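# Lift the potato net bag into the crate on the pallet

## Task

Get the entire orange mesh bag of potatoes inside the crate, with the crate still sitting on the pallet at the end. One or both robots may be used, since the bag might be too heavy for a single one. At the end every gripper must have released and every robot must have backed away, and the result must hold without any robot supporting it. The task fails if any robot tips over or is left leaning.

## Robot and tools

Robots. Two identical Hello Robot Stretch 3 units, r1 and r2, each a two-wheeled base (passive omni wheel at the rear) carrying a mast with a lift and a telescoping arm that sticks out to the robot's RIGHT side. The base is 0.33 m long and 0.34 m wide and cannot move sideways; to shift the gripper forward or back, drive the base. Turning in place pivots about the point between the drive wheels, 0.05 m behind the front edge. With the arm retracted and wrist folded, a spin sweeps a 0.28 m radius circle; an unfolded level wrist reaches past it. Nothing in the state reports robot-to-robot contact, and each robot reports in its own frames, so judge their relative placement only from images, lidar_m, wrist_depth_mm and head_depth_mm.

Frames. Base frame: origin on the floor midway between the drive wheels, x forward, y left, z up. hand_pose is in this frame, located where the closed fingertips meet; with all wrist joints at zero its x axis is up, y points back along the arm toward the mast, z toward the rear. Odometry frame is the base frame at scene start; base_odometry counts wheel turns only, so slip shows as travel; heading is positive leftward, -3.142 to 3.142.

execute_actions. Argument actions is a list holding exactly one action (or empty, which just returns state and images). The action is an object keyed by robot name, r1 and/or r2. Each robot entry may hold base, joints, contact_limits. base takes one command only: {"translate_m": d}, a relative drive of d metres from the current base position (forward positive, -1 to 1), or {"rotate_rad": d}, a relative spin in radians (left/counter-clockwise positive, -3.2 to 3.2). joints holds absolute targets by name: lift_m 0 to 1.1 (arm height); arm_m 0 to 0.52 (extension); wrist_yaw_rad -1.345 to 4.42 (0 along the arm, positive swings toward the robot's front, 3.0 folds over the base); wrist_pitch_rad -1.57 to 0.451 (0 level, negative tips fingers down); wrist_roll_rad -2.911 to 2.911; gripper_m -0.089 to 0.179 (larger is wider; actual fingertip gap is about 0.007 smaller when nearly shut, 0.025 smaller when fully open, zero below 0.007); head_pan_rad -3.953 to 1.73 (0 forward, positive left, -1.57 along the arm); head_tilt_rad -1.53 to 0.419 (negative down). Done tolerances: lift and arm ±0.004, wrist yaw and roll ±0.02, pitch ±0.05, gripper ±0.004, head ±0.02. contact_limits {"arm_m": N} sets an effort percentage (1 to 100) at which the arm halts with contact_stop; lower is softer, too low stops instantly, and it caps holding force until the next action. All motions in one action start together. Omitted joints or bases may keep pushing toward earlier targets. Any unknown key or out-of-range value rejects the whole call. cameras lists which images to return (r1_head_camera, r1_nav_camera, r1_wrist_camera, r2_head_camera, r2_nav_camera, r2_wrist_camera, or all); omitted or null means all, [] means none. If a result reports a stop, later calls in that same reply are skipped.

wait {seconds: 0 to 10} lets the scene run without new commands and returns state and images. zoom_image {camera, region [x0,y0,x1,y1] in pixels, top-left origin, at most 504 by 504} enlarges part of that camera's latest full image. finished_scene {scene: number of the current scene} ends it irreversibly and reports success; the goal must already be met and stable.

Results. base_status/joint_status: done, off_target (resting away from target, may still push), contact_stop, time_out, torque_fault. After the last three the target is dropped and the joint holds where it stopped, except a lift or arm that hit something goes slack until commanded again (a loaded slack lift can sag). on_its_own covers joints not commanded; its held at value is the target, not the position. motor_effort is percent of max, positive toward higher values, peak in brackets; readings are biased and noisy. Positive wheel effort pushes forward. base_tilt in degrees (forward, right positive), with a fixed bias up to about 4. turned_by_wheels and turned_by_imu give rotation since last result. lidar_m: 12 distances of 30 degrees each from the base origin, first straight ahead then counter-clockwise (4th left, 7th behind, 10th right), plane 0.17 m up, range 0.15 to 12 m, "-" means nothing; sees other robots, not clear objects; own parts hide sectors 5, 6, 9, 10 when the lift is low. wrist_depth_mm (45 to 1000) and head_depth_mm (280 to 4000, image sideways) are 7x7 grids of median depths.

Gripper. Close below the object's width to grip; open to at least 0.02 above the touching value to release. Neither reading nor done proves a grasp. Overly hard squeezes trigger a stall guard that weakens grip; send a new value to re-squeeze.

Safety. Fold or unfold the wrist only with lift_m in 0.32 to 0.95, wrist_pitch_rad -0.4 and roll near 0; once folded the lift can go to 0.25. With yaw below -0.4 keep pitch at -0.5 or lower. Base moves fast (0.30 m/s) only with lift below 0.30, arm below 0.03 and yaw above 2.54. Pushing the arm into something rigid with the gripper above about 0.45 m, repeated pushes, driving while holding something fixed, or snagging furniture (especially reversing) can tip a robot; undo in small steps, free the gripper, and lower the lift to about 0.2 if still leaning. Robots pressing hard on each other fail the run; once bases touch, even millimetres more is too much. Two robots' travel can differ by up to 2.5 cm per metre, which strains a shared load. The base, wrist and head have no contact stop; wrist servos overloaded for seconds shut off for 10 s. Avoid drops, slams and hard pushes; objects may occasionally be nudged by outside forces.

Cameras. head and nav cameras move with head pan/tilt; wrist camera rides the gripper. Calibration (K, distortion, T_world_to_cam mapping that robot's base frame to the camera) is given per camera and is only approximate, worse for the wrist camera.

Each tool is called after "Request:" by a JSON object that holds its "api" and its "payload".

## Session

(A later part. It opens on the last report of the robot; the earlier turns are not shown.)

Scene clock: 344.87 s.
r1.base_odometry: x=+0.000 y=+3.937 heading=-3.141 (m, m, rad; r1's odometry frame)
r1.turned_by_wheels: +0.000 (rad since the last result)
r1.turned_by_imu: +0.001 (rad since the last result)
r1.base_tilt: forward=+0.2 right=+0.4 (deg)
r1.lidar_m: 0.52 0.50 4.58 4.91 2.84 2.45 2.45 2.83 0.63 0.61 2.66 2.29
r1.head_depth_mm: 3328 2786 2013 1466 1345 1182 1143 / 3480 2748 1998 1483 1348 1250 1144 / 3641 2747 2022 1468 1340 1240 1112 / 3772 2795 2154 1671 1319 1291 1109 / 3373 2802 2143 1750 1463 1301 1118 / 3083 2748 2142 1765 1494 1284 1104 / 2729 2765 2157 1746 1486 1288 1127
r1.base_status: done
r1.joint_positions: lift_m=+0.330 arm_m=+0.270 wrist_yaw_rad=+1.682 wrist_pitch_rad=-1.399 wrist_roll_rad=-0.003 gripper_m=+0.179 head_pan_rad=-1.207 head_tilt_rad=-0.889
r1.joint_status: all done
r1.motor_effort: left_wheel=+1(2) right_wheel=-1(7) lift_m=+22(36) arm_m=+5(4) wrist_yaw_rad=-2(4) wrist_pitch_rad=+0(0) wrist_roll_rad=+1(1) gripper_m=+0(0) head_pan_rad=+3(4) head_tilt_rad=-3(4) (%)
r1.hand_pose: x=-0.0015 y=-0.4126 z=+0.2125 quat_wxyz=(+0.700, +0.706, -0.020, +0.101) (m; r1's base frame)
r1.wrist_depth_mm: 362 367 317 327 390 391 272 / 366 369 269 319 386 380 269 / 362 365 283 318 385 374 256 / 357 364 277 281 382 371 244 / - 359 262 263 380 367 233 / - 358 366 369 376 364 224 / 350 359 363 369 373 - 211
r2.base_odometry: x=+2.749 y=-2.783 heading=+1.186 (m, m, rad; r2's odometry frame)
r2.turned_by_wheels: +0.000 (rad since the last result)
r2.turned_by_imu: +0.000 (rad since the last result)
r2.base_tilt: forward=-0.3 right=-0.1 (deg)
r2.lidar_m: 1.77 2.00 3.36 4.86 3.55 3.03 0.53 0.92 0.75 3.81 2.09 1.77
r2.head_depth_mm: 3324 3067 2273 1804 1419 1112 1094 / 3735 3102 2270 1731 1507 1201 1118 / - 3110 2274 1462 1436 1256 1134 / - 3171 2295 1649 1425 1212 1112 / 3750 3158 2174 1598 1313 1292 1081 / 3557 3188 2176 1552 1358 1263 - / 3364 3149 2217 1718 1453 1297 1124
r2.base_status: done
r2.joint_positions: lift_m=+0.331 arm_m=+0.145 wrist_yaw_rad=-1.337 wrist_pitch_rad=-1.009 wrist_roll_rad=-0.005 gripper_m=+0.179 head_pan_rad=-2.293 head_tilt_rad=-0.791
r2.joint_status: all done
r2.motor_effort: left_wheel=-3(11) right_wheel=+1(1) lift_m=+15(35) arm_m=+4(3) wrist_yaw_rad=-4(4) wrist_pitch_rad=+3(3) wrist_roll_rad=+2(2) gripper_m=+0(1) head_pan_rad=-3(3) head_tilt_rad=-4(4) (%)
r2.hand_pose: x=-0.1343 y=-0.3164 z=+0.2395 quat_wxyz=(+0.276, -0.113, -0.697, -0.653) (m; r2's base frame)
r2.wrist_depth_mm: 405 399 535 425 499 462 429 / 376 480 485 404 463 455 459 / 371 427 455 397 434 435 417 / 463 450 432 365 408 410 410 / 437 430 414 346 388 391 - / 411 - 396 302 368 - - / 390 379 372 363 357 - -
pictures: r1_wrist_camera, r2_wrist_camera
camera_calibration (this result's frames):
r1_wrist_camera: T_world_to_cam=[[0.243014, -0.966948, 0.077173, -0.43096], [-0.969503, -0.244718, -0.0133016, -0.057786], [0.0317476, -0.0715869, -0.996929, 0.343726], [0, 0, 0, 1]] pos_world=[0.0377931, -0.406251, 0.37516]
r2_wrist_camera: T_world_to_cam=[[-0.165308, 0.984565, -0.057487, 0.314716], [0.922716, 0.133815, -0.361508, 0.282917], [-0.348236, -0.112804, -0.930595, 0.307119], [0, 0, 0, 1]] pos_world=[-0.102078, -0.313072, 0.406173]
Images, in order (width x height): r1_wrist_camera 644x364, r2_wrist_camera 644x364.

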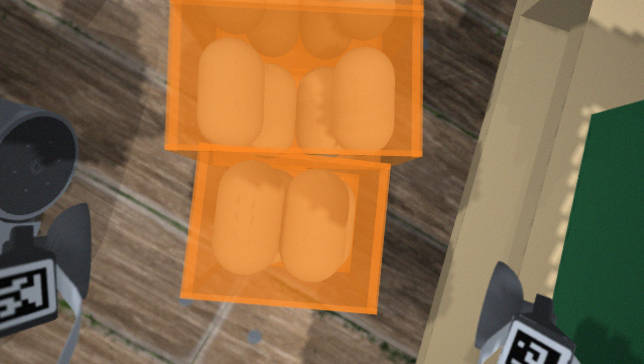

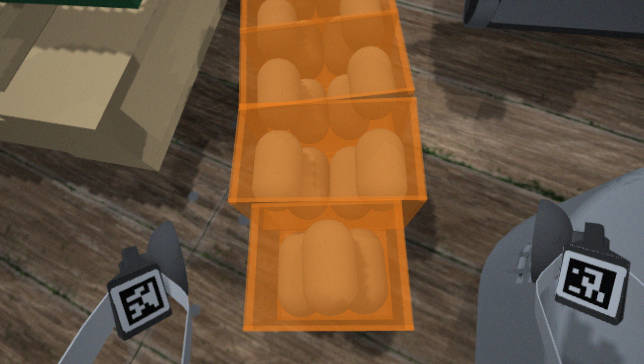

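Request:
{"api": "execute_actions", "payload": {"actions": [{"r2":{"joints":{"arm_m":0.156,"lift_m":0.185}},"r1":{"joints":{"arm_m":0.275,"lift_m":0.21}}}], "cameras": ["r2_wrist_camera","r1_wrist_camera"]}}

Request:
{"api": "execute_actions", "payload": {"actions": [{"r2":{"joints":{"gripper_m":0.095}},"r1":{"joints":{"gripper_m":0.09}}}], "cameras": []}}

Request:
{"api": "execute_actions", "payload": {"actions": [{"r2":{"joints":{"lift_m":0.3}},"r1":{"joints":{"lift_m":0.32}}}], "cameras": ["r2_wrist_camera","r1_wrist_camera","r1_nav_camera"]}}

Scene clock: 353.47 s.
r1.base_odometry: x=+0.000 y=+3.937 heading=-3.141 (m, m, rad; r1's odometry frame)
r1.turned_by_wheels: +0.000 (rad since the last result)
r1.turned_by_imu: +0.001 (rad since the last result)
r1.base_tilt: forward=+0.1 right=+0.4 (deg)
r1.lidar_m: 0.52 0.50 4.61 4.91 2.84 2.44 2.45 2.84 0.63 0.61 2.65 0.58
r1.head_depth_mm: 3388 2783 2004 1457 1346 1190 1146 / 3426 2780 2021 1462 1341 1195 1152 / 3630 2781 2008 1471 1339 1237 1109 / 3721 2754 2143 1677 1316 1294 1108 / 3395 2756 2138 1765 1461 1291 1122 / 3116 2773 2136 1743 1499 1294 1109 / 2742 2739 2179 1752 1485 1268 1124
r1.base_status: not commanded
r1.joint_positions: lift_m=+0.211 arm_m=+0.275 wrist_yaw_rad=+1.682 wrist_pitch_rad=-1.399 wrist_roll_rad=-0.001 gripper_m=+0.179 head_pan_rad=-1.207 head_tilt_rad=-0.889
r1.joint_status: all done
r1.motor_effort: left_wheel=+1(2) right_wheel=-1(1) lift_m=+16(23) arm_m=+5(4) wrist_yaw_rad=-2(3) wrist_pitch_rad=+0(0) wrist_roll_rad=+0(1) gripper_m=+0(0) head_pan_rad=+4(3) head_tilt_rad=-4(4) (%)
r1.hand_pose: x=-0.0015 y=-0.4176 z=+0.0928 quat_wxyz=(+0.700, +0.706, -0.021, +0.100) (m; r1's base frame)
r1.wrist_depth_mm: 246 144 171 198 156 268 258 / 246 151 192 197 158 268 255 / 244 247 204 213 261 266 252 / 243 245 142 144 259 263 250 / - 146 142 140 258 261 249 / - 141 143 139 256 258 247 / 239 242 245 153 254 - 244
r2.base_odometry: x=+2.749 y=-2.783 heading=+1.186 (m, m, rad; r2's odometry frame)
r2.turned_by_wheels: +0.000 (rad since the last result)
r2.turned_by_imu: +0.001 (rad since the last result)
r2.base_tilt: forward=-0.3 right=-0.2 (deg)
r2.lidar_m: 1.77 2.00 3.38 4.88 3.55 3.03 0.53 0.75 0.75 3.82 2.08 1.77
r2.head_depth_mm: 3306 3106 2262 1812 1242 1114 1091 / 3712 3105 2296 1745 1432 1200 1113 / - 3137 2273 1533 1304 1252 1130 / 3948 3080 2295 1644 1436 1213 1112 / 3760 3194 2147 1588 1308 1282 1085 / 3572 3174 2166 1538 1360 1264 1158 / 3405 3143 2209 1709 1456 1293 1118
r2.base_status: not commanded
r2.joint_positions: lift_m=+0.186 arm_m=+0.156 wrist_yaw_rad=-1.336 wrist_pitch_rad=-1.001 wrist_roll_rad=+0.001 gripper_m=+0.179 head_pan_rad=-2.293 head_tilt_rad=-0.791
r2.joint_status: all done
r2.motor_effort: left_wheel=-2(4) right_wheel=-1(1) lift_m=+12(15) arm_m=+3(3) wrist_yaw_rad=-5(4) wrist_pitch_rad=+1(3) wrist_roll_rad=+0(2) gripper_m=+0(1) head_pan_rad=-1(2) head_tilt_rad=-3(4) (%)
r2.hand_pose: x=-0.1361 y=-0.3280 z=+0.0957 quat_wxyz=(+0.276, -0.118, -0.697, -0.651) (m; r2's base frame)
r2.wrist_depth_mm: 358 355 239 270 240 319 313 / 282 335 201 253 192 300 290 / 322 315 193 231 187 282 273 / 302 296 286 227 267 265 261 / 286 282 271 164 208 251 - / 268 - 253 155 193 234 - / 255 248 240 204 229 227 222
pictures: r1_wrist_camera, r2_wrist_camera
camera_calibration (this result's frames):
r1_wrist_camera: T_world_to_cam=[[0.241506, -0.967347, 0.0769023, -0.426695], [-0.969884, -0.2432, -0.0133395, -0.0599653], [0.0316065, -0.0713647, -0.996949, 0.224087], [0, 0, 0, 1]] pos_world=[0.0378073, -0.411354, 0.255417]
r2_wrist_camera: T_world_to_cam=[[-0.161331, 0.984983, -0.0614901, 0.318673], [0.920625, 0.127757, -0.368956, 0.232614], [-0.355559, -0.116133, -0.927411, 0.168919], [0, 0, 0, 1]] pos_world=[-0.102677, -0.323988, 0.262077]
Images, in order (width x height): r1_wrist_camera 644x364, r2_wrist_camera 644x364.

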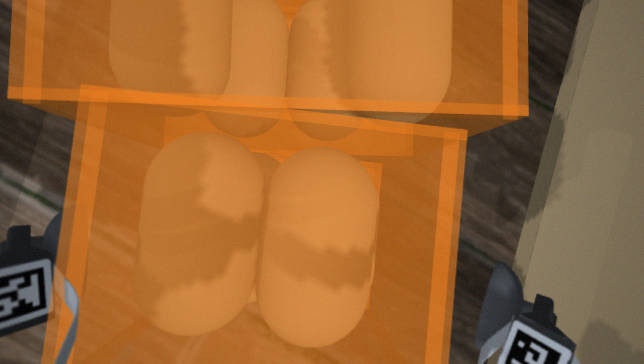

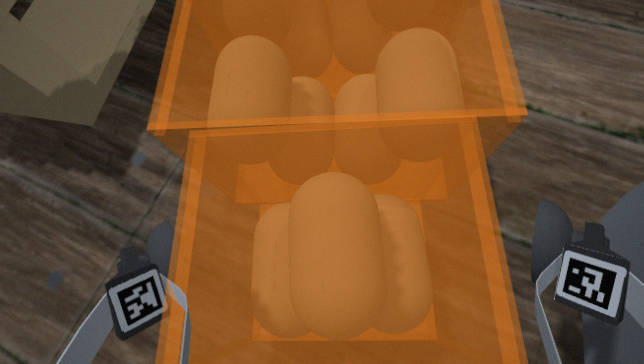

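Scene clock: 354.83 s.
r1.base_odometry: x=+0.000 y=+3.937 heading=-3.141 (m, m, rad; r1's odometry frame)
r1.turned_by_wheels: +0.000 (rad since the last result)
r1.turned_by_imu: +0.000 (rad since the last result)
r1.base_tilt: forward=+0.3 right=+0.1 (deg)
r1.lidar_m: 0.52 0.51 4.58 4.91 2.84 2.45 2.45 2.83 0.63 0.61 2.66 0.50
r1.head_depth_mm: 3351 2781 2007 1459 1355 1191 1146 / 3474 2744 2018 1472 1345 1197 1145 / 3652 2724 2001 1470 1337 1233 1121 / 3762 2750 2141 1679 1312 1292 1106 / 3449 2751 2147 1750 1458 1292 1123 / 3097 2786 2162 1771 1488 1294 1104 / 2770 2750 2129 1762 1486 1265 1125
r1.base_status: not commanded
r1.joint_positions: lift_m=+0.211 arm_m=+0.275 wrist_yaw_rad=+1.685 wrist_pitch_rad=-1.400 wrist_roll_rad=-0.001 gripper_m=+0.092 head_pan_rad=-1.207 head_tilt_rad=-0.889
r1.joint_status: all done
r1.motor_effort: left_wheel=-1(1) right_wheel=+4(4) lift_m=+15(16) arm_m=+5(6) wrist_yaw_rad=-6(5) wrist_pitch_rad=+0(0) wrist_roll_rad=+0(0) gripper_m=-41(100) head_pan_rad=+4(4) head_tilt_rad=-4(3) (%)
r1.hand_pose: x=-0.0018 y=-0.4176 z=+0.0927 quat_wxyz=(+0.700, +0.706, -0.019, +0.100) (m; r1's base frame)
r1.wrist_depth_mm: 248 146 168 199 157 269 257 / 246 153 172 198 160 268 254 / 245 248 204 214 261 266 252 / 244 246 141 145 260 264 250 / - 193 141 141 258 262 247 / - 148 143 140 255 249 246 / 239 242 246 248 255 243 245
r2.base_odometry: x=+2.749 y=-2.783 heading=+1.186 (m, m, rad; r2's odometry frame)
r2.turned_by_wheels: +0.000 (rad since the last result)
r2.turned_by_imu: +0.001 (rad since the last result)
r2.base_tilt: forward=-0.2 right=-0.1 (deg)
r2.lidar_m: 1.76 2.00 3.38 4.88 3.54 3.03 0.53 0.75 0.75 3.81 2.08 1.77
r2.head_depth_mm: 3340 3072 2297 1797 1246 1118 1088 / 3766 3104 2271 1741 1437 1204 1112 / - 3130 2279 1536 1308 1257 1136 / 3997 3149 2297 1647 1428 1209 1115 / 3797 3153 2175 1599 1315 1282 1078 / 3582 3168 2177 1545 1366 1259 1153 / 3395 3215 2234 1716 1452 1293 1129
r2.base_status: not commanded
r2.joint_positions: lift_m=+0.186 arm_m=+0.156 wrist_yaw_rad=-1.323 wrist_pitch_rad=-0.993 wrist_roll_rad=+0.003 gripper_m=+0.096 head_pan_rad=-2.293 head_tilt_rad=-0.791
r2.joint_status: all done
r2.on_its_own: wrist_yaw_rad is at rest, and its effort (-20) is outside its rest range (-12 to +12)
r2.motor_effort: left_wheel=+6(6) right_wheel=-11(11) lift_m=+12(12) arm_m=+1(3) wrist_yaw_rad=-20(20) wrist_pitch_rad=-2(2) wrist_roll_rad=-1(1) gripper_m=-29(98) head_pan_rad=-4(2) head_tilt_rad=-4(4) (%)
r2.hand_pose: x=-0.1375 y=-0.3301 z=+0.0966 quat_wxyz=(+0.282, -0.117, -0.698, -0.648) (m; r2's base frame)
r2.wrist_depth_mm: 357 358 351 272 237 323 314 / 281 337 206 271 194 304 291 / 324 319 197 235 191 281 276 / 309 298 289 230 266 267 261 / 286 280 273 166 208 255 246 / 270 270 256 156 192 238 - / 256 244 240 202 231 227 222
pictures: none
No camera images: the call's "cameras" was empty. Leave "cameras" out to get every camera's image.

Scene clock: 358.40 s.
r1.base_odometry: x=+0.000 y=+3.937 heading=-3.141 (m, m, rad; r1's odometry frame)
r1.turned_by_wheels: +0.001 (rad since the last result)
r1.turned_by_imu: +0.002 (rad since the last result)
r1.base_tilt: forward=+0.2 right=+0.4 (deg)
r1.lidar_m: 0.52 0.50 4.56 4.94 2.83 2.45 2.45 2.83 0.63 0.34 0.33 0.40
r1.head_depth_mm: 3328 2792 2001 1455 1347 1174 1141 / 3484 2753 2015 1467 1340 1249 1140 / 3630 2738 2051 1472 1342 1220 1120 / 3773 2769 2143 1672 1318 1250 1102 / 3453 2739 2129 1757 1458 1286 1103 / 3082 2755 2133 1756 1492 1261 1107 / 2732 2764 2137 1750 1488 1267 1123
r1.base_status: not commanded
r1.joint_positions: lift_m=+0.319 arm_m=+0.275 wrist_yaw_rad=+1.687 wrist_pitch_rad=-1.332 wrist_roll_rad=-0.010 gripper_m=+0.108 head_pan_rad=-1.207 head_tilt_rad=-0.890
r1.joint_status: all done
r1.on_its_own: gripper_m is held at +0.107, not at your +0.090, by its stall guard, which is not easing now; right_wheel is at rest, and its effort (-19) is outside its rest range (-18 to +18)
r1.motor_effort: left_wheel=+11(11) right_wheel=-19(19) lift_m=+60(62) arm_m=+5(5) wrist_yaw_rad=-8(8) wrist_pitch_rad=-19(21) wrist_roll_rad=+4(5) gripper_m=-23(41) head_pan_rad=+3(3) head_tilt_rad=-3(4) (%)
r1.hand_pose: x=+0.0155 y=-0.4155 z=+0.2031 quat_wxyz=(+0.697, +0.705, -0.039, +0.128) (m; r1's base frame)
r1.wrist_depth_mm: 368 373 246 289 397 404 274 / 360 367 206 273 225 386 270 / 355 360 211 251 380 376 264 / 349 355 171 178 377 366 244 / 343 351 162 167 372 359 235 / - 346 158 160 364 249 223 / 334 338 345 352 357 243 213
r2.base_odometry: x=+2.749 y=-2.783 heading=+1.186 (m, m, rad; r2's odometry frame)
r2.turned_by_wheels: -0.001 (rad since the last result)
r2.turned_by_imu: -0.001 (rad since the last result)
r2.base_tilt: forward=-0.4 right=+0.0 (deg)
r2.lidar_m: 1.77 2.01 3.37 4.87 3.57 3.03 0.53 0.57 0.32 3.81 2.09 1.77
r2.head_depth_mm: 3317 3027 2263 1792 1418 1112 1088 / 3675 3115 2295 1735 1502 1203 1113 / - 3065 2264 1481 1434 1261 1133 / 3974 3111 2302 1638 1397 1191 1141 / 3787 3147 2170 1605 1312 1289 1061 / 3654 3182 2180 1535 1370 1263 - / 3379 3193 2209 1719 1445 1292 1121
r2.base_status: not commanded
r2.joint_positions: lift_m=+0.299 arm_m=+0.156 wrist_yaw_rad=-1.333 wrist_pitch_rad=-0.998 wrist_roll_rad=-0.007 gripper_m=+0.105 head_pan_rad=-2.293 head_tilt_rad=-0.791
r2.joint_status: all done
r2.on_its_own: gripper_m is held at +0.104, not at your +0.095, by its stall guard, which is not easing now
r2.motor_effort: left_wheel=-7(7) right_wheel=+11(12) lift_m=+51(54) arm_m=+0(1) wrist_yaw_rad=-7(22) wrist_pitch_rad=+0(4) wrist_roll_rad=+3(3) gripper_m=-20(30) head_pan_rad=-2(2) head_tilt_rad=-3(4) (%)
r2.hand_pose: x=-0.1366 y=-0.3287 z=+0.2091 quat_wxyz=(+0.281, -0.115, -0.696, -0.651) (m; r2's base frame)
r2.wrist_depth_mm: 363 363 488 361 456 447 428 / 335 451 466 332 423 433 421 / 367 410 418 330 232 404 391 / 428 414 401 256 381 379 373 / 402 393 390 184 233 366 - / 377 374 359 169 202 341 - / 359 350 338 200 324 322 -
pictures: r1_nav_camera (sideways: a quarter turn counterclockwise sets it upright), r1_wrist_camera, r2_wrist_camera
camera_calibration (this result's frames):
r1_nav_camera: T_world_to_cam=[[0.242651, -0.786284, 0.568223, -0.699299], [-0.942437, -0.329972, -0.0541479, 0.126822], [0.230073, -0.522375, -0.821091, 1.01672], [0, 0, 0, 1]] pos_world=[0.0552864, 0.0231113, 1.23905]
r1_wrist_camera: T_world_to_cam=[[0.248882, -0.96456, 0.0876391, -0.438429], [-0.96347, -0.255806, -0.0792976, -0.0334518], [0.0989059, -0.0647019, -0.992991, 0.334591], [0, 0, 0, 1]] pos_world=[0.0437944, -0.4098, 0.368017]
r2_wrist_camera: T_world_to_cam=[[-0.170604, 0.983665, -0.057421, 0.323656], [0.918139, 0.137546, -0.37162, 0.278423], [-0.357651, -0.11612, -0.926608, 0.273409], [0, 0, 0, 1]] pos_world=[-0.102629, -0.324917, 0.375396]
Images, in order (width x height): r1_nav_camera 672x504, r1_wrist_camera 644x364, r2_wrist_camera 644x364.

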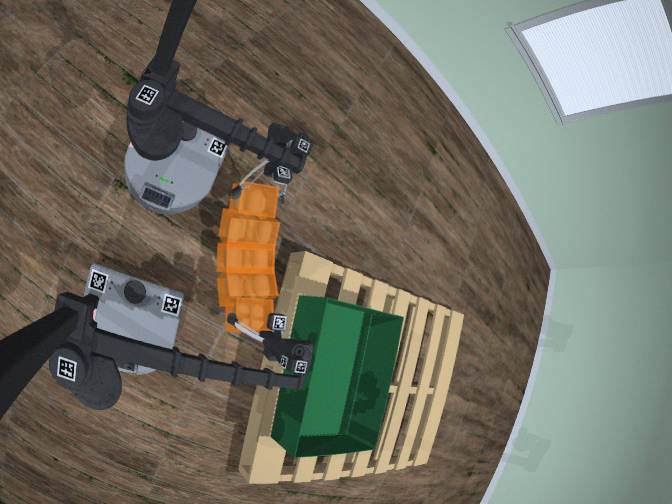

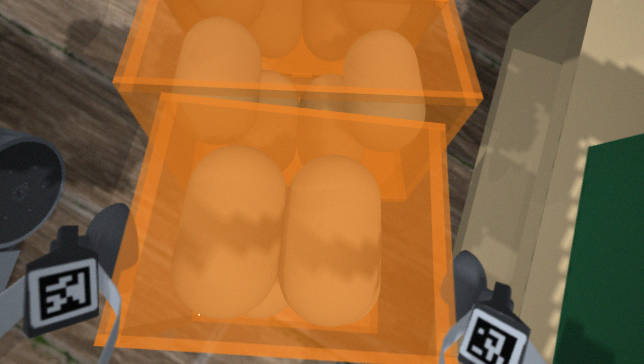

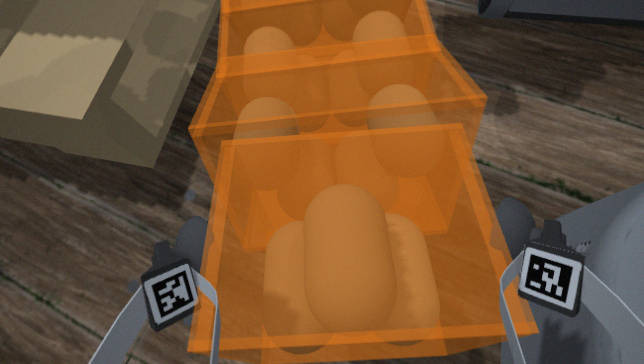

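Request:
{"api": "execute_actions", "payload": {"actions": [{"r2":{"joints":{"lift_m":0.6},"base":{"translate_m":-0.015}},"r1":{"joints":{"lift_m":0.63}}}], "cameras": []}}

Request:
{"api": "execute_actions", "payload": {"actions": [{"r2":{"base":{"translate_m":-0.32}},"r1":{"base":{"translate_m":-0.32}}}], "cameras": []}}

Request:
{"api": "execute_actions", "payload": {"actions": [{"r2":{"joints":{"arm_m":0.34}},"r1":{"joints":{"arm_m":0.4}}}], "cameras": []}}

Request:
{"api": "execute_actions", "payload": {"actions": [{"r2":{"joints":{"arm_m":0.51,"head_pan_rad":-1.9}},"r1":{"joints":{"arm_m":0.515,"head_pan_rad":-1.4}}}], "cameras": ["r1_nav_camera","r2_nav_camera","r1_head_camera"]}}

Scene clock: 369.07 s.
r1.base_odometry: x=+0.000 y=+3.937 heading=-3.141 (m, m, rad; r1's odometry frame)
r1.turned_by_wheels: -0.001 (rad since the last result)
r1.turned_by_imu: +0.000 (rad since the last result)
r1.base_tilt: forward=+0.1 right=+0.3 (deg)
r1.lidar_m: 0.52 0.49 4.58 4.94 2.84 2.45 2.45 2.83 0.63 0.60 2.66 2.29
r1.head_depth_mm: 3363 2754 2001 1690 1309 1190 1161 / 3477 2734 2001 1636 - 1231 1148 / 3602 2761 2016 1469 1382 1247 1144 / 3768 2730 2128 1653 1318 1294 1115 / 3397 2741 2139 1762 1460 1294 1102 / 3075 2787 2147 1749 1489 1296 1103 / 2745 2696 2131 1754 1480 1290 1122
r1.base_status: not commanded
r1.joint_positions: lift_m=+0.630 arm_m=+0.275 wrist_yaw_rad=+1.683 wrist_pitch_rad=-1.398 wrist_roll_rad=-0.003 gripper_m=+0.107 head_pan_rad=-1.207 head_tilt_rad=-0.890
r1.joint_status: all done
r1.on_its_own: gripper_m is held at +0.107, not at your +0.090, by its stall guard, which is not easing now
r1.motor_effort: left_wheel=+1(11) right_wheel=-1(19) lift_m=+44(62) arm_m=+4(5) wrist_yaw_rad=-2(7) wrist_pitch_rad=+0(19) wrist_roll_rad=+1(4) gripper_m=+0(23) head_pan_rad=+4(3) head_tilt_rad=-3(4) (%)
r1.hand_pose: x=-0.0012 y=-0.4176 z=+0.5118 quat_wxyz=(+0.700, +0.706, -0.020, +0.101) (m; r1's base frame)
r1.wrist_depth_mm: 665 663 686 640 701 720 741 / 658 668 679 632 701 605 732 / 655 669 676 629 689 577 592 / - - 670 576 570 464 493 / - - 670 677 559 576 580 / - - 663 671 557 567 577 / 641 651 660 671 551 565 575
r2.base_odometry: x=+2.744 y=-2.797 heading=+1.186 (m, m, rad; r2's odometry frame)
r2.turned_by_wheels: +0.000 (rad since the last result)
r2.turned_by_imu: +0.002 (rad since the last result)
r2.base_tilt: forward=-0.3 right=+0.0 (deg)
r2.lidar_m: 1.78 2.02 3.39 4.88 3.54 3.01 0.52 0.92 0.74 3.84 2.10 1.78
r2.head_depth_mm: 3299 3059 2258 1799 1490 1112 1091 / 3769 3120 2102 1729 1500 1187 1114 / - 3116 857 1502 1496 1277 1147 / - 3120 2298 1642 1439 1231 - / 3812 3114 2174 1610 1308 1343 1064 / 3577 3180 2185 1547 1380 - 1104 / 3352 3203 2200 1723 1453 - 1082
r2.base_status: done
r2.joint_positions: lift_m=+0.599 arm_m=+0.156 wrist_yaw_rad=-1.337 wrist_pitch_rad=-1.011 wrist_roll_rad=-0.007 gripper_m=+0.104 head_pan_rad=-2.293 head_tilt_rad=-0.791
r2.joint_status: all done
r2.on_its_own: gripper_m is held at +0.104, not at your +0.095, by its stall guard, which is not easing now
r2.motor_effort: left_wheel=-2(16) right_wheel=+1(11) lift_m=+40(57) arm_m=+0(0) wrist_yaw_rad=-4(18) wrist_pitch_rad=+3(17) wrist_roll_rad=+3(6) gripper_m=+0(21) head_pan_rad=-2(2) head_tilt_rad=-4(4) (%)
r2.hand_pose: x=-0.1340 y=-0.3276 z=+0.5083 quat_wxyz=(+0.276, -0.112, -0.697, -0.653) (m; r2's base frame)
r2.wrist_depth_mm: 679 734 620 840 823 608 607 / 557 524 633 799 751 585 566 / 671 665 626 669 712 672 616 / 695 636 692 630 699 657 666 / 725 696 675 618 624 657 622 / 686 669 636 583 612 - - / 631 625 603 593 582 - -
pictures: none
No camera images: the call's "cameras" was empty. Leave "cameras" out to get every camera's image.

Scene clock: 373.50 s.
r1.base_odometry: x=+0.320 y=+3.937 heading=-3.141 (m, m, rad; r1's odometry frame)
r1.turned_by_wheels: +0.000 (rad since the last result)
r1.turned_by_imu: -0.001 (rad since the last result)
r1.base_tilt: forward=+0.0 right=+0.2 (deg)
r1.lidar_m: 0.52 0.49 5.02 4.29 2.48 2.15 2.14 2.47 3.63 0.61 0.63 2.61
r1.head_depth_mm: 3268 2779 2015 1667 1406 1230 1164 / 3440 2743 2004 1497 - 1233 1144 / 3537 2752 2010 1482 1367 1244 1143 / 3708 2727 2003 1512 1262 1268 1140 / 3729 2758 2063 1509 1291 1293 1146 / 3428 2737 2133 1673 1311 1223 1139 / 3145 2754 2131 1762 1398 1228 1135
r1.base_status: done
r1.joint_positions: lift_m=+0.630 arm_m=+0.275 wrist_yaw_rad=+1.683 wrist_pitch_rad=-1.398 wrist_roll_rad=-0.003 gripper_m=+0.107 head_pan_rad=-1.207 head_tilt_rad=-0.890
r1.joint_status: not commanded
r1.on_its_own: gripper_m is held at +0.107, not at your +0.090, by its stall guard, which is not easing now
r1.motor_effort: left_wheel=+2(5) right_wheel=-1(5) lift_m=+44(43) arm_m=+4(4) wrist_yaw_rad=-4(3) wrist_pitch_rad=+0(0) wrist_roll_rad=+1(1) gripper_m=+0(0) head_pan_rad=+3(3) head_tilt_rad=-3(4) (%)
r1.hand_pose: x=-0.0012 y=-0.4176 z=+0.5117 quat_wxyz=(+0.700, +0.706, -0.020, +0.101) (m; r1's base frame)
r1.wrist_depth_mm: 664 668 687 690 707 483 593 / 656 668 682 689 699 486 590 / 651 656 680 692 685 483 587 / - - 660 686 565 576 588 / - - 663 682 559 577 579 / - - 665 673 556 565 575 / 643 646 657 663 554 563 576
r2.base_odometry: x=+2.623 y=-3.093 heading=+1.185 (m, m, rad; r2's odometry frame)
r2.turned_by_wheels: +0.000 (rad since the last result)
r2.turned_by_imu: -0.001 (rad since the last result)
r2.base_tilt: forward=-0.3 right=-0.2 (deg)
r2.lidar_m: 2.09 2.37 3.98 4.95 3.17 2.69 0.52 3.05 0.67 0.64 2.48 2.10
r2.head_depth_mm: 2943 3052 2268 1809 1490 1116 1089 / 3329 3055 2118 1800 1497 1169 1113 / 3821 3091 851 1658 1495 1282 1153 / 3979 3124 2280 1508 1433 1292 - / 3817 3145 2311 1553 1326 1338 1096 / 3510 3164 2306 1562 1371 - 1063 / 3361 3178 2213 1686 1362 - 1068
r2.base_status: done
r2.joint_positions: lift_m=+0.599 arm_m=+0.156 wrist_yaw_rad=-1.337 wrist_pitch_rad=-1.010 wrist_roll_rad=-0.007 gripper_m=+0.104 head_pan_rad=-2.293 head_tilt_rad=-0.791
r2.joint_status: not commanded
r2.on_its_own: gripper_m is held at +0.104, not at your +0.095, by its stall guard, which is not easing now
r2.motor_effort: left_wheel=-2(8) right_wheel=+1(3) lift_m=+39(40) arm_m=+0(0) wrist_yaw_rad=-3(4) wrist_pitch_rad=+3(3) wrist_roll_rad=+3(3) gripper_m=+0(0) head_pan_rad=-2(3) head_tilt_rad=-4(4) (%)
r2.hand_pose: x=-0.1340 y=-0.3276 z=+0.5083 quat_wxyz=(+0.276, -0.112, -0.697, -0.653) (m; r2's base frame)
r2.wrist_depth_mm: 682 705 654 860 818 637 597 / 679 675 664 774 766 581 560 / 659 521 650 752 725 666 682 / 614 471 695 704 676 671 652 / 581 458 658 675 641 629 639 / 557 531 581 611 616 - - / 530 518 608 564 587 - -
pictures: none
No camera images: the call's "cameras" was empty. Leave "cameras" out to get every camera's image.

Scene clock: 376.10 s.
r1.base_odometry: x=+0.320 y=+3.937 heading=-3.141 (m, m, rad; r1's odometry frame)
r1.turned_by_wheels: +0.000 (rad since the last result)
r1.turned_by_imu: +0.000 (rad since the last result)
r1.base_tilt: forward=+0.1 right=+0.3 (deg)
r1.lidar_m: 0.52 0.49 5.03 4.30 2.48 2.14 2.14 2.47 3.62 0.61 0.63 2.60
r1.head_depth_mm: 3282 2749 1997 - 1429 1226 1147 / 3455 2741 2000 1723 1263 1230 1141 / 3586 2738 2017 1485 1333 1246 1142 / 3653 2707 2018 1501 1263 1266 1144 / 3753 2746 2067 1500 1295 1290 1141 / 3413 2756 2138 1670 1315 1216 1141 / 3159 2738 2153 1697 1403 1227 1143
r1.base_status: not commanded
r1.joint_positions: lift_m=+0.630 arm_m=+0.400 wrist_yaw_rad=+1.682 wrist_pitch_rad=-1.398 wrist_roll_rad=-0.003 gripper_m=+0.107 head_pan_rad=-1.207 head_tilt_rad=-0.890
r1.joint_status: all done
r1.on_its_own: gripper_m is held at +0.107, not at your +0.090, by its stall guard, which is not easing now
r1.motor_effort: left_wheel=+1(1) right_wheel=-1(1) lift_m=+44(43) arm_m=+5(7) wrist_yaw_rad=-1(3) wrist_pitch_rad=-1(0) wrist_roll_rad=+1(1) gripper_m=+0(0) head_pan_rad=+3(4) head_tilt_rad=-4(3) (%)
r1.hand_pose: x=-0.0012 y=-0.5426 z=+0.5117 quat_wxyz=(+0.700, +0.706, -0.021, +0.101) (m; r1's base frame)
r1.wrist_depth_mm: 662 673 684 699 570 589 591 / 655 672 678 697 567 580 589 / 659 660 670 693 568 581 585 / - 660 673 673 562 573 574 / - 652 661 557 558 568 550 / 648 - 669 551 551 564 525 / 636 645 656 540 436 562 506
r2.base_odometry: x=+2.623 y=-3.093 heading=+1.185 (m, m, rad; r2's odometry frame)
r2.turned_by_wheels: +0.000 (rad since the last result)
r2.turned_by_imu: +0.001 (rad since the last result)
r2.base_tilt: forward=-0.4 right=+0.0 (deg)
r2.lidar_m: 2.09 2.38 3.99 4.96 3.17 2.70 0.52 3.05 0.67 0.64 2.48 2.09
r2.head_depth_mm: 2974 3012 2264 1816 1489 1123 1091 / 3280 3091 2114 1794 1506 1173 1118 / 3830 3153 2116 1802 1496 1277 1161 / 3950 3078 925 1508 1434 1278 - / 3710 3143 2313 1519 1317 1341 1090 / 3516 3162 2316 1550 1394 1214 1064 / 3328 3191 2230 1694 1431 1146 1124
r2.base_status: not commanded
r2.joint_positions: lift_m=+0.599 arm_m=+0.340 wrist_yaw_rad=-1.337 wrist_pitch_rad=-1.010 wrist_roll_rad=-0.005 gripper_m=+0.104 head_pan_rad=-2.293 head_tilt_rad=-0.791
r2.joint_status: all done
r2.on_its_own: gripper_m is held at +0.104, not at your +0.095, by its stall guard, which is not easing now
r2.motor_effort: left_wheel=-2(2) right_wheel=+1(1) lift_m=+40(40) arm_m=+4(3) wrist_yaw_rad=-3(3) wrist_pitch_rad=+3(3) wrist_roll_rad=+2(3) gripper_m=+0(0) head_pan_rad=-2(3) head_tilt_rad=-4(4) (%)
r2.hand_pose: x=-0.1340 y=-0.5113 z=+0.5083 quat_wxyz=(+0.275, -0.113, -0.697, -0.653) (m; r2's base frame)
r2.wrist_depth_mm: 568 679 700 692 816 809 622 / 531 658 684 650 765 745 565 / 531 636 632 663 735 692 610 / 525 590 577 689 677 659 651 / 551 580 553 657 640 625 619 / 537 543 508 623 564 602 - / 530 516 500 597 533 578 -
pictures: none
No camera images: the call's "cameras" was empty. Leave "cameras" out to get every camera's image.

Scene clock: 378.60 s.
r1.base_odometry: x=+0.320 y=+3.937 heading=-3.141 (m, m, rad; r1's odometry frame)
r1.turned_by_wheels: +0.000 (rad since the last result)
r1.turned_by_imu: +0.000 (rad since the last result)
r1.base_tilt: forward=+0.0 right=+0.3 (deg)
r1.lidar_m: 0.52 0.49 5.02 4.33 2.48 2.14 2.14 2.47 3.63 0.61 0.63 2.60
r1.head_depth_mm: 3230 2756 2138 1746 1493 1297 - / 3278 2761 2289 1627 1409 1248 1144 / 3381 2716 2286 1480 1215 1248 1146 / 3475 2726 2012 1494 1343 1268 1145 / 3571 2727 2002 1481 1340 1276 1143 / 3598 2735 1921 1491 1267 1287 1145 / 3599 2705 2132 1421 1255 1193 1142
r1.base_status: not commanded
r1.joint_positions: lift_m=+0.630 arm_m=+0.515 wrist_yaw_rad=+1.682 wrist_pitch_rad=-1.398 wrist_roll_rad=-0.003 gripper_m=+0.107 head_pan_rad=-1.393 head_tilt_rad=-0.890
r1.joint_status: all done
r1.on_its_own: gripper_m is held at +0.107, not at your +0.090, by its stall guard, which is not easing now
r1.motor_effort: left_wheel=+2(1) right_wheel=-1(1) lift_m=+44(44) arm_m=+5(11) wrist_yaw_rad=-2(2) wrist_pitch_rad=+0(0) wrist_roll_rad=+1(1) gripper_m=+0(0) head_pan_rad=-3(19) head_tilt_rad=-4(3) (%)
r1.hand_pose: x=-0.0012 y=-0.6575 z=+0.5117 quat_wxyz=(+0.700, +0.706, -0.021, +0.101) (m; r1's base frame)
r1.wrist_depth_mm: 661 666 690 569 572 586 505 / 653 663 672 564 567 582 481 / 650 669 670 552 565 575 455 / 655 655 669 551 561 563 434 / 649 659 666 547 559 571 431 / 641 - 543 542 560 558 425 / 640 645 533 403 435 495 419
r2.base_odometry: x=+2.623 y=-3.093 heading=+1.185 (m, m, rad; r2's odometry frame)
r2.turned_by_wheels: +0.000 (rad since the last result)
r2.turned_by_imu: +0.000 (rad since the last result)
r2.base_tilt: forward=-0.4 right=+0.0 (deg)
r2.lidar_m: 2.10 2.37 4.00 4.95 3.16 2.69 0.52 3.04 0.67 0.64 2.48 2.09
r2.head_depth_mm: 3555 3084 2119 1808 1456 1269 1091 / 3475 3108 990 1497 1393 1272 1135 / 3462 3120 2229 1541 1328 1314 - / 3388 3099 2172 1550 1388 1158 1099 / 3310 3152 2170 1758 1325 1240 1078 / 3326 3158 2353 - 1401 1245 1073 / 3228 3204 2331 1721 1482 1286 1121
r2.base_status: not commanded
r2.joint_positions: lift_m=+0.599 arm_m=+0.510 wrist_yaw_rad=-1.337 wrist_pitch_rad=-1.010 wrist_roll_rad=-0.005 gripper_m=+0.104 head_pan_rad=-1.907 head_tilt_rad=-0.791
r2.joint_status: all done
r2.on_its_own: gripper_m is held at +0.104, not at your +0.095, by its stall guard, which is not easing now
r2.motor_effort: left_wheel=-2(2) right_wheel=+1(1) lift_m=+40(40) arm_m=+4(4) wrist_yaw_rad=-4(3) wrist_pitch_rad=+3(3) wrist_roll_rad=+2(2) gripper_m=+0(0) head_pan_rad=+3(23) head_tilt_rad=-3(4) (%)
r2.hand_pose: x=-0.1340 y=-0.6813 z=+0.5083 quat_wxyz=(+0.275, -0.113, -0.697, -0.653) (m; r2's base frame)
r2.wrist_depth_mm: 784 735 674 681 686 797 783 / 712 542 664 642 643 751 670 / 670 505 623 617 703 708 654 / 645 497 583 572 671 667 654 / 495 515 554 532 635 651 630 / 427 502 516 515 606 555 600 / 531 527 495 481 585 509 560
pictures: r1_head_camera (sideways: a quarter turn clockwise sets it upright), r1_nav_camera (sideways: a quarter turn counterclockwise sets it upright), r2_nav_camera (sideways: a quarter turn counterclockwise sets it upright)
camera_calibration (this result's frames):
r1_head_camera: T_world_to_cam=[[-0.0823062, 0.723464, -0.685439, 0.911447], [0.993787, 0.11128, -0.00187918, -0.0013888], [0.0749158, -0.681335, -0.728128, 0.904936], [0, 0, 0, 1]] pos_world=[0.00860379, -0.0426793, 1.28365]
r1_nav_camera: T_world_to_cam=[[0.0929632, -0.817669, 0.568134, -0.698269], [-0.987223, -0.149861, -0.054145, 0.127091], [0.129414, -0.555841, -0.821153, 1.01742], [0, 0, 0, 1]] pos_world=[0.0587126, 0.0136166, 1.23905]
r2_nav_camera: T_world_to_cam=[[-0.24896, -0.630255, 0.73539, -0.903209], [-0.931915, 0.362646, -0.00469246, 0.0598878], [-0.263729, -0.686489, -0.677628, 0.846385], [0, 0, 0, 1]] pos_world=[0.054163, -0.00993551, 1.23803]
Images, in order (width x height): r1_head_camera 896x504, r1_nav_camera 672x504, r2_nav_camera 672x504.

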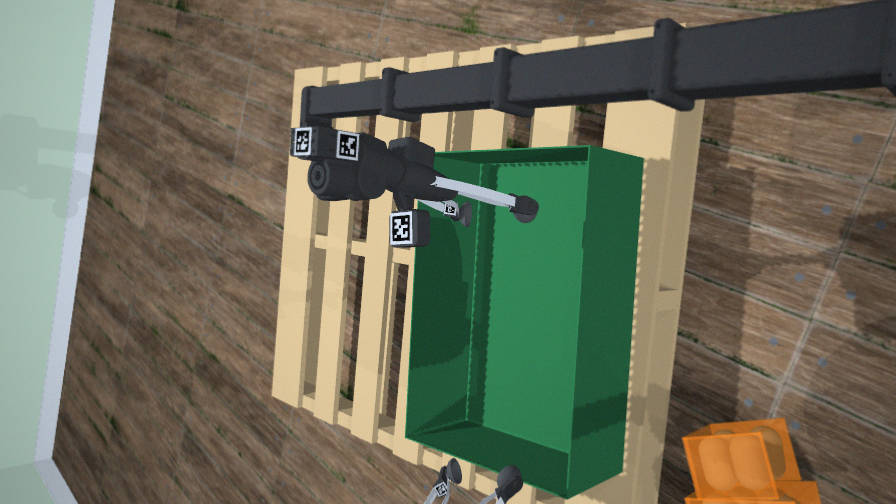

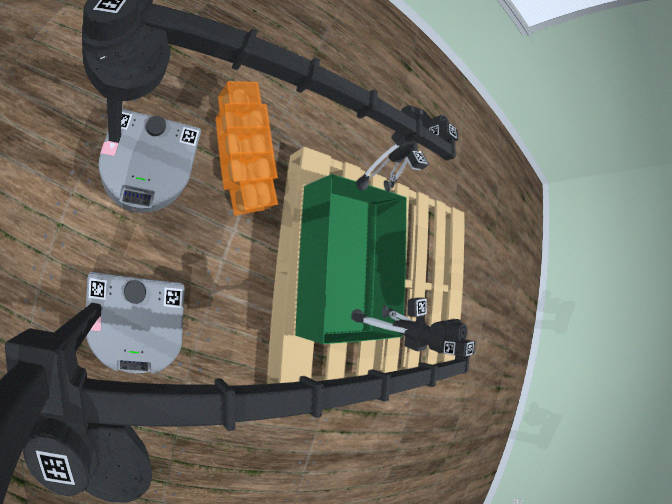

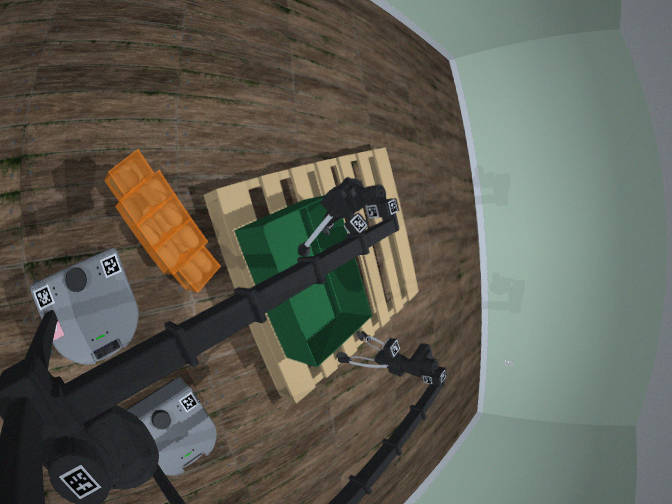

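Request:
{"api": "execute_actions", "payload": {"actions": [{"r2":{"joints":{"arm_m":0.156,"gripper_m":0.179,"lift_m":0.45},"base":{"translate_m":0.33}},"r1":{"joints":{"arm_m":0.275,"gripper_m":0.179,"lift_m":0.45},"base":{"translate_m":0.33}}}], "cameras": ["r2_wrist_camera","r1_wrist_camera"]}}

Scene clock: 387.63 s.
r1.base_odometry: x=-0.010 y=+3.936 heading=-3.141 (m, m, rad; r1's odometry frame)
r1.turned_by_wheels: +0.000 (rad since the last result)
r1.turned_by_imu: +0.002 (rad since the last result)
r1.base_tilt: forward=+0.2 right=+0.2 (deg)
r1.lidar_m: 0.52 0.49 4.58 4.92 2.85 2.46 2.46 2.84 0.63 0.61 2.65 2.28
r1.head_depth_mm: 3302 2752 1975 1475 1343 1255 1144 / 3370 2778 1961 1471 1371 1243 1159 / 3451 2754 2002 1478 1408 1270 1142 / 3524 2754 2010 1491 1346 1269 1118 / 3590 2717 2146 1664 1313 1271 1108 / 3658 2742 2156 1758 1482 1287 1117 / 3306 2706 2140 1760 1487 1295 1101
r1.base_status: done
r1.joint_positions: lift_m=+0.450 arm_m=+0.275 wrist_yaw_rad=+1.682 wrist_pitch_rad=-1.398 wrist_roll_rad=-0.003 gripper_m=+0.179 head_pan_rad=-1.393 head_tilt_rad=-0.890
r1.joint_status: all done
r1.motor_effort: left_wheel=+1(7) right_wheel=-1(5) lift_m=+22(37) arm_m=-5(8) wrist_yaw_rad=-2(2) wrist_pitch_rad=+0(0) wrist_roll_rad=+1(1) gripper_m=+0(96) head_pan_rad=-3(3) head_tilt_rad=-3(3) (%)
r1.hand_pose: x=-0.0013 y=-0.4184 z=+0.3325 quat_wxyz=(+0.700, +0.706, -0.020, +0.101) (m; r1's base frame)
r1.wrist_depth_mm: 484 491 495 448 518 406 535 / 481 488 495 439 514 394 401 / - 488 490 403 511 387 261 / - 486 487 387 502 343 238 / - 480 485 501 490 322 227 / - 474 486 493 486 333 218 / 465 474 477 496 385 - 205
r2.base_odometry: x=+2.747 y=-2.788 heading=+1.185 (m, m, rad; r2's odometry frame)
r2.turned_by_wheels: +0.000 (rad since the last result)
r2.turned_by_imu: +0.003 (rad since the last result)
r2.base_tilt: forward=-0.3 right=-0.1 (deg)
r2.lidar_m: 1.77 2.01 3.39 4.88 3.57 3.02 0.52 0.92 0.75 3.80 2.09 1.77
r2.head_depth_mm: 3715 3090 2272 1510 1393 1276 1091 / 3589 3084 2135 1616 1396 1227 1112 / 3576 3150 2150 1579 1322 1223 1097 / 3464 3112 2160 1568 1375 1338 1055 / 3400 3125 2154 1705 1473 1345 1076 / 3270 3152 2330 1849 1515 1283 1125 / 3258 3169 2325 1841 1513 1293 1121
r2.base_status: done
r2.joint_positions: lift_m=+0.451 arm_m=+0.156 wrist_yaw_rad=-1.337 wrist_pitch_rad=-1.010 wrist_roll_rad=-0.005 gripper_m=+0.179 head_pan_rad=-1.907 head_tilt_rad=-0.791
r2.joint_status: all done
r2.motor_effort: left_wheel=-3(4) right_wheel=+0(5) lift_m=+15(34) arm_m=-3(2) wrist_yaw_rad=-3(3) wrist_pitch_rad=+3(3) wrist_roll_rad=+2(2) gripper_m=-1(85) head_pan_rad=+4(3) head_tilt_rad=-3(4) (%)
r2.hand_pose: x=-0.1341 y=-0.3279 z=+0.3595 quat_wxyz=(+0.275, -0.113, -0.697, -0.653) (m; r2's base frame)
r2.wrist_depth_mm: 443 430 646 673 656 458 437 / 528 501 622 516 601 524 489 / 494 477 585 518 565 559 541 / 582 534 571 462 531 536 507 / 554 551 532 464 498 503 - / 526 - 506 451 477 - - / 509 478 473 423 448 - -
pictures: r1_wrist_camera, r2_wrist_camera
camera_calibration (this result's frames):
r1_wrist_camera: T_world_to_cam=[[0.242306, -0.967119, 0.0772629, -0.445972], [-0.969656, -0.244066, -0.0140815, -0.0568795], [0.0324757, -0.0715064, -0.996911, 0.462987], [0, 0, 0, 1]] pos_world=[0.037872, -0.412083, 0.495213]
r2_wrist_camera: T_world_to_cam=[[-0.164512, 0.984686, -0.057697, 0.333173], [0.923144, 0.133096, -0.360682, 0.327157], [-0.347479, -0.112599, -0.930903, 0.417754], [0, 0, 0, 1]] pos_world=[-0.102041, -0.324575, 0.526111]
Images, in order (width x height): r1_wrist_camera 644x364, r2_wrist_camera 644x364.

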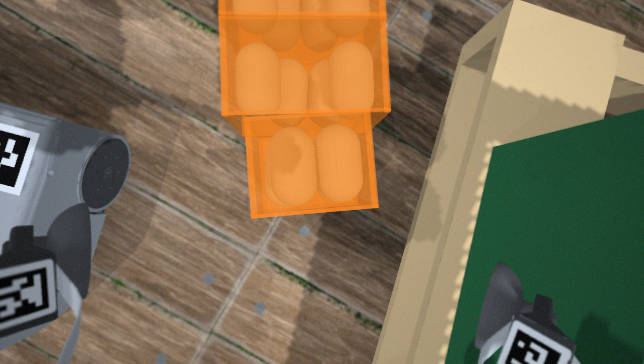

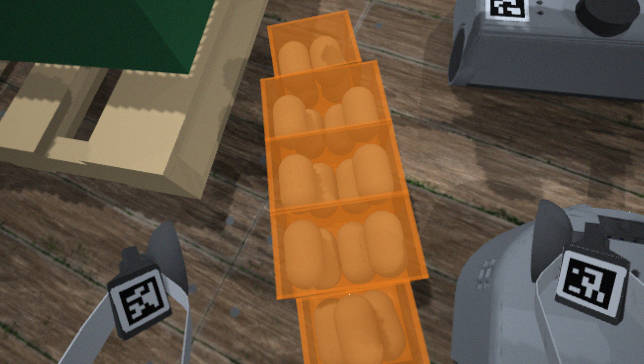

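Request:
{"api": "execute_actions", "payload": {"actions": [{"r2":{"joints":{"arm_m":0.126,"lift_m":0.3},"base":{"translate_m":0.035}},"r1":{"joints":{"arm_m":0.28,"lift_m":0.3,"wrist_yaw_rad":1.72},"base":{"translate_m":0.07}}}], "cameras": ["r2_wrist_camera","r1_wrist_camera"]}}

Scene clock: 396.17 s.
r1.base_odometry: x=-0.080 y=+3.936 heading=-3.141 (m, m, rad; r1's odometry frame)
r1.turned_by_wheels: +0.000 (rad since the last result)
r1.turned_by_imu: +0.001 (rad since the last result)
r1.base_tilt: forward=+0.1 right=+0.3 (deg)
r1.lidar_m: 0.48 0.46 4.45 4.93 2.93 2.52 2.53 2.93 0.63 0.60 2.57 2.22
r1.head_depth_mm: 3281 2751 2008 1473 1344 1251 1147 / 3454 2752 1948 1467 1346 1241 1141 / 3510 2754 2030 1471 1367 1243 1145 / 3525 2745 1998 1625 1348 1235 1106 / 3585 2748 2128 1698 1405 1272 1108 / 3557 2724 2129 1767 1492 1292 1104 / 3264 2756 2144 1747 1493 1300 1088
r1.base_status: done
r1.joint_positions: lift_m=+0.300 arm_m=+0.280 wrist_yaw_rad=+1.717 wrist_pitch_rad=-1.398 wrist_roll_rad=-0.003 gripper_m=+0.179 head_pan_rad=-1.393 head_tilt_rad=-0.890
r1.joint_status: all done
r1.motor_effort: left_wheel=+1(5) right_wheel=-1(3) lift_m=+23(22) arm_m=+5(3) wrist_yaw_rad=+3(3) wrist_pitch_rad=+0(0) wrist_roll_rad=+1(1) gripper_m=+0(1) head_pan_rad=-3(3) head_tilt_rad=-3(3) (%)
r1.hand_pose: x=-0.0014 y=-0.4219 z=+0.1825 quat_wxyz=(+0.698, +0.707, -0.008, +0.113) (m; r1's base frame)
r1.wrist_depth_mm: 337 340 293 295 357 366 258 / 331 336 247 288 356 362 239 / 331 337 250 285 355 343 236 / 329 334 336 261 352 340 233 / - 332 230 232 350 339 230 / - 328 335 239 347 331 214 / 322 327 335 340 344 - 201
r2.base_odometry: x=+2.761 y=-2.755 heading=+1.185 (m, m, rad; r2's odometry frame)
r2.turned_by_wheels: +0.000 (rad since the last result)
r2.turned_by_imu: +0.001 (rad since the last result)
r2.base_tilt: forward=-0.4 right=-0.2 (deg)
r2.lidar_m: 1.74 1.97 3.31 4.86 3.60 3.07 0.48 0.92 0.76 3.72 2.05 1.74
r2.head_depth_mm: 3711 3066 2265 1576 1392 1270 1070 / 3682 3045 2153 1626 1355 1230 1114 / 3559 3120 2128 1576 1349 1209 1108 / 3484 3108 2121 1594 1423 1307 1058 / 3400 3162 2171 1734 1507 1286 1101 / 3349 3164 2332 1836 1519 1288 1120 / 3298 3212 2326 1825 1515 1293 1120
r2.base_status: done
r2.joint_positions: lift_m=+0.301 arm_m=+0.126 wrist_yaw_rad=-1.337 wrist_pitch_rad=-1.010 wrist_roll_rad=-0.005 gripper_m=+0.179 head_pan_rad=-1.907 head_tilt_rad=-0.791
r2.joint_status: all done
r2.motor_effort: left_wheel=-2(4) right_wheel=+1(4) lift_m=+15(16) arm_m=-3(2) wrist_yaw_rad=-4(3) wrist_pitch_rad=+3(3) wrist_roll_rad=+2(2) gripper_m=+0(0) head_pan_rad=+3(2) head_tilt_rad=-4(4) (%)
r2.hand_pose: x=-0.1342 y=-0.2979 z=+0.2095 quat_wxyz=(+0.275, -0.113, -0.697, -0.653) (m; r2's base frame)
r2.wrist_depth_mm: 360 470 480 397 464 397 370 / 336 455 447 382 446 421 417 / 444 434 420 362 406 400 390 / 431 416 400 333 381 385 376 / 403 392 378 330 362 365 - / 378 - 367 267 342 - - / 360 348 345 257 325 - -
pictures: r1_wrist_camera, r2_wrist_camera
camera_calibration (this result's frames):
r1_wrist_camera: T_world_to_cam=[[0.276308, -0.957958, 0.0772628, -0.433828], [-0.960432, -0.278157, -0.0140811, -0.0742931], [0.0349803, -0.070315, -0.996911, 0.313712], [0, 0, 0, 1]] pos_world=[0.0375429, -0.414196, 0.345215]
r2_wrist_camera: T_world_to_cam=[[-0.164523, 0.984683, -0.0577131, 0.294983], [0.923061, 0.133075, -0.360901, 0.269151], [-0.347693, -0.112649, -0.930817, 0.281442], [0, 0, 0, 1]] pos_world=[-0.102056, -0.294577, 0.376132]
Images, in order (width x height): r1_wrist_camera 644x364, r2_wrist_camera 644x364.

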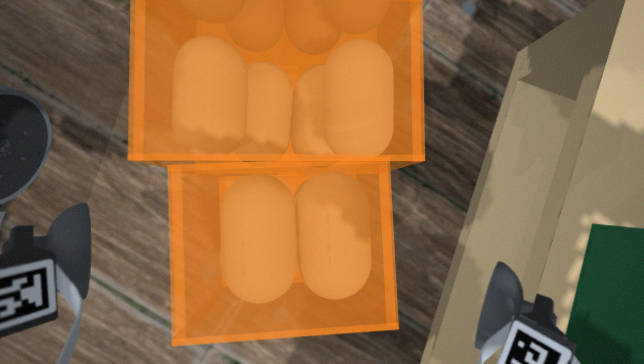

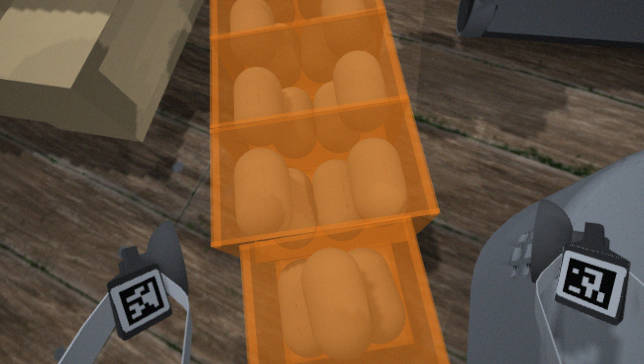

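Request:
{"api": "execute_actions", "payload": {"actions": [{"r2":{"joints":{"lift_m":0.175}},"r1":{"joints":{"lift_m":0.2}}}], "cameras": []}}

Request:
{"api": "execute_actions", "payload": {"actions": [{"r2":{"joints":{"gripper_m":0.09,"lift_m":0.18}},"r1":{"joints":{"gripper_m":0.09,"lift_m":0.205}}}], "cameras": []}}

Request:
{"api": "execute_actions", "payload": {"actions": [{"r2":{"joints":{"lift_m":0.3}},"r1":{"joints":{"lift_m":0.325}}}], "cameras": ["r2_wrist_camera","r1_wrist_camera"]}}

Scene clock: 402.47 s.
r1.base_odometry: x=-0.080 y=+3.936 heading=-3.141 (m, m, rad; r1's odometry frame)
r1.turned_by_wheels: +0.000 (rad since the last result)
r1.turned_by_imu: +0.001 (rad since the last result)
r1.base_tilt: forward=+0.2 right=+0.2 (deg)
r1.lidar_m: 0.48 0.46 4.43 4.93 2.92 2.52 2.53 2.92 0.63 0.60 2.57 0.53
r1.head_depth_mm: 3285 2778 2009 1461 1336 1246 1144 / 3305 2719 1979 1457 1345 1244 1144 / 3395 2750 2031 1476 1338 1248 1143 / 3619 2743 2021 1637 1340 1246 1106 / 3647 2736 2152 1699 1398 1267 1104 / 3585 2751 2121 1753 1483 1284 1107 / 3259 2719 2146 1743 1494 1289 1088
r1.base_status: not commanded
r1.joint_positions: lift_m=+0.203 arm_m=+0.280 wrist_yaw_rad=+1.721 wrist_pitch_rad=-1.399 wrist_roll_rad=+0.000 gripper_m=+0.179 head_pan_rad=-1.393 head_tilt_rad=-0.891
r1.joint_status: lift_m contact_stop (moved -0.098 of -0.100)
r1.on_its_own: lift_m is slack since a contact_stop, until your next command for it
r1.motor_effort: left_wheel=+0(0) right_wheel=+0(2) lift_m=+33(35) arm_m=+5(5) wrist_yaw_rad=-2(2) wrist_pitch_rad=+0(0) wrist_roll_rad=-1(1) gripper_m=-1(1) head_pan_rad=-4(3) head_tilt_rad=-3(3) (%)
r1.hand_pose: x=-0.0016 y=-0.4218 z=+0.0850 quat_wxyz=(+0.698, +0.707, -0.007, +0.113) (m; r1's base frame)
r1.wrist_depth_mm: 239 141 185 193 142 260 259 / 238 141 185 189 144 258 245 / 236 237 193 198 163 258 244 / 235 238 138 143 250 255 243 / - 236 129 134 145 252 240 / - 235 128 134 140 250 238 / 229 234 129 137 245 - 238
r2.base_odometry: x=+2.761 y=-2.755 heading=+1.186 (m, m, rad; r2's odometry frame)
r2.turned_by_wheels: +0.000 (rad since the last result)
r2.turned_by_imu: +0.002 (rad since the last result)
r2.base_tilt: forward=-0.3 right=-0.2 (deg)
r2.lidar_m: 1.73 1.98 3.31 4.87 3.59 3.06 0.48 0.65 0.73 3.73 2.06 1.74
r2.head_depth_mm: 3763 3139 2284 1577 1394 1269 1074 / 3632 3095 2156 1622 1298 1225 1111 / 3576 3115 2153 1575 1359 1200 1099 / 3493 3130 2145 1593 1412 1277 - / 3388 3175 2186 1730 1509 1282 1143 / 3405 3189 2317 1813 1506 1286 1126 / 3299 3167 2328 1843 1533 1294 1121
r2.base_status: not commanded
r2.joint_positions: lift_m=+0.182 arm_m=+0.126 wrist_yaw_rad=-1.322 wrist_pitch_rad=-0.994 wrist_roll_rad=+0.009 gripper_m=+0.179 head_pan_rad=-1.907 head_tilt_rad=-0.791
r2.joint_status: lift_m contact_stop (moved -0.119 of -0.126)
r2.on_its_own: lift_m is slack since a contact_stop, until your next command for it (your +0.175 is given up); wrist_yaw_rad is at rest, and its effort (-20) is outside its rest range (-12 to +12)
r2.motor_effort: left_wheel=+4(4) right_wheel=-8(9) lift_m=+27(27) arm_m=-3(3) wrist_yaw_rad=-20(20) wrist_pitch_rad=-2(3) wrist_roll_rad=-3(3) gripper_m=-1(1) head_pan_rad=+3(4) head_tilt_rad=-4(4) (%)
r2.hand_pose: x=-0.1372 y=-0.3004 z=+0.0925 quat_wxyz=(+0.280, -0.118, -0.699, -0.648) (m; r2's base frame)
r2.wrist_depth_mm: 347 362 223 266 318 317 309 / 326 344 224 258 208 297 285 / 327 319 181 232 186 278 270 / 304 296 175 220 197 262 258 / 284 279 268 177 254 250 - / 268 - 252 151 190 235 - / 252 242 236 144 177 224 -
pictures: none
No camera images: the call's "cameras" was empty. Leave "cameras" out to get every camera's image.

not run: a stop came earlier in this reply.

not run: a stop came earlier in this reply.

Request:
{"api": "execute_actions", "payload": {"actions": [{"r2":{"joints":{"lift_m":0.23}},"r1":{"joints":{"gripper_m":0.09,"lift_m":0.205}}}], "cameras": ["r2_wrist_camera"]}}

Scene clock: 406.17 s.
r1.base_odometry: x=-0.080 y=+3.936 heading=-3.141 (m, m, rad; r1's odometry frame)
r1.turned_by_wheels: +0.000 (rad since the last result)
r1.turned_by_imu: +0.000 (rad since the last result)
r1.base_tilt: forward=+0.2 right=+0.4 (deg)
r1.lidar_m: 0.49 0.46 4.41 4.94 2.93 2.53 2.53 2.92 0.63 0.60 2.57 0.40
r1.head_depth_mm: 3268 2779 1998 1470 1339 1250 1148 / 3395 2760 1943 1467 1341 1238 1143 / 3427 2751 2040 1473 1341 1240 1144 / 3529 2745 2041 1631 1341 1246 1110 / 3605 2751 2138 1711 1404 1264 1110 / 3576 2759 2148 1752 1487 1290 1102 / 3262 2743 2143 1756 1485 1296 1092
r1.base_status: not commanded
r1.joint_positions: lift_m=+0.205 arm_m=+0.280 wrist_yaw_rad=+1.723 wrist_pitch_rad=-1.401 wrist_roll_rad=-0.005 gripper_m=+0.092 head_pan_rad=-1.393 head_tilt_rad=-0.891
r1.joint_status: all done
r1.motor_effort: left_wheel=+0(0) right_wheel=+3(3) lift_m=+30(47) arm_m=+5(5) wrist_yaw_rad=-4(4) wrist_pitch_rad=+0(1) wrist_roll_rad=+2(2) gripper_m=-38(100) head_pan_rad=-3(3) head_tilt_rad=-3(3) (%)
r1.hand_pose: x=-0.0021 y=-0.4219 z=+0.0872 quat_wxyz=(+0.698, +0.707, -0.004, +0.115) (m; r1's base frame)
r1.wrist_depth_mm: 241 144 189 197 145 264 261 / 240 144 187 192 146 262 250 / 239 240 196 200 165 260 248 / 237 240 140 146 253 258 245 / 236 239 132 137 149 255 244 / - 238 131 138 143 241 243 / 233 237 133 140 145 237 240
r2.base_odometry: x=+2.761 y=-2.755 heading=+1.185 (m, m, rad; r2's odometry frame)
r2.turned_by_wheels: +0.000 (rad since the last result)
r2.turned_by_imu: +0.000 (rad since the last result)
r2.base_tilt: forward=-0.3 right=+0.0 (deg)
r2.lidar_m: 1.74 1.97 3.30 4.88 3.59 3.05 0.48 0.71 0.73 3.76 2.05 1.74
r2.head_depth_mm: 3671 3089 2279 1573 1381 1275 1075 / 3593 3090 2143 1628 1300 1230 1111 / 3578 3110 2156 1569 1357 1208 1097 / 3480 3076 2142 1599 1414 1281 1063 / 3432 3133 2151 1729 1499 1289 1123 / 3337 3168 2320 1815 1521 1288 1120 / 3339 3140 2343 1838 1514 1286 1128
r2.base_status: not commanded
r2.joint_positions: lift_m=+0.229 arm_m=+0.126 wrist_yaw_rad=-1.337 wrist_pitch_rad=-1.010 wrist_roll_rad=+0.003 gripper_m=+0.179 head_pan_rad=-1.907 head_tilt_rad=-0.791
r2.joint_status: all done
r2.motor_effort: left_wheel=-1(4) right_wheel=+0(8) lift_m=+40(42) arm_m=-3(3) wrist_yaw_rad=-4(22) wrist_pitch_rad=+3(4) wrist_roll_rad=+0(3) gripper_m=+0(1) head_pan_rad=+4(4) head_tilt_rad=-4(4) (%)
r2.hand_pose: x=-0.1341 y=-0.2979 z=+0.1383 quat_wxyz=(+0.273, -0.115, -0.698, -0.652) (m; r2's base frame)
r2.wrist_depth_mm: 393 412 314 329 374 367 360 / 325 381 266 296 351 348 336 / 369 362 239 290 240 325 317 / 353 343 218 262 235 307 307 / 329 323 309 259 297 291 - / 309 - 299 194 242 280 - / 294 281 278 187 263 263 -
pictures: r2_wrist_camera
camera_calibration (this result's frames):
r2_wrist_camera: T_world_to_cam=[[-0.158733, 0.985403, -0.0615236, 0.292423], [0.924314, 0.126411, -0.360088, 0.241406], [-0.347054, -0.114025, -0.930888, 0.214885], [0, 0, 0, 1]] pos_world=[-0.102141, -0.294168, 0.304952]
Images, in order (width x height): r2_wrist_camera 644x364.

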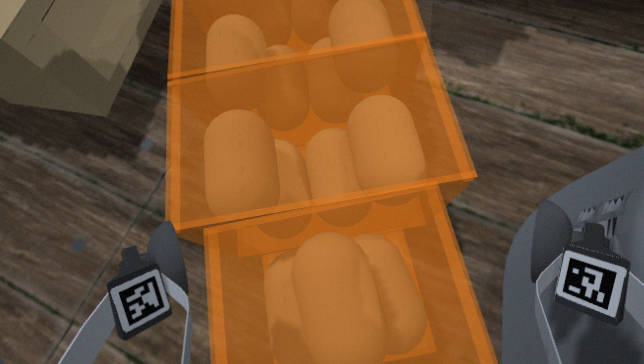

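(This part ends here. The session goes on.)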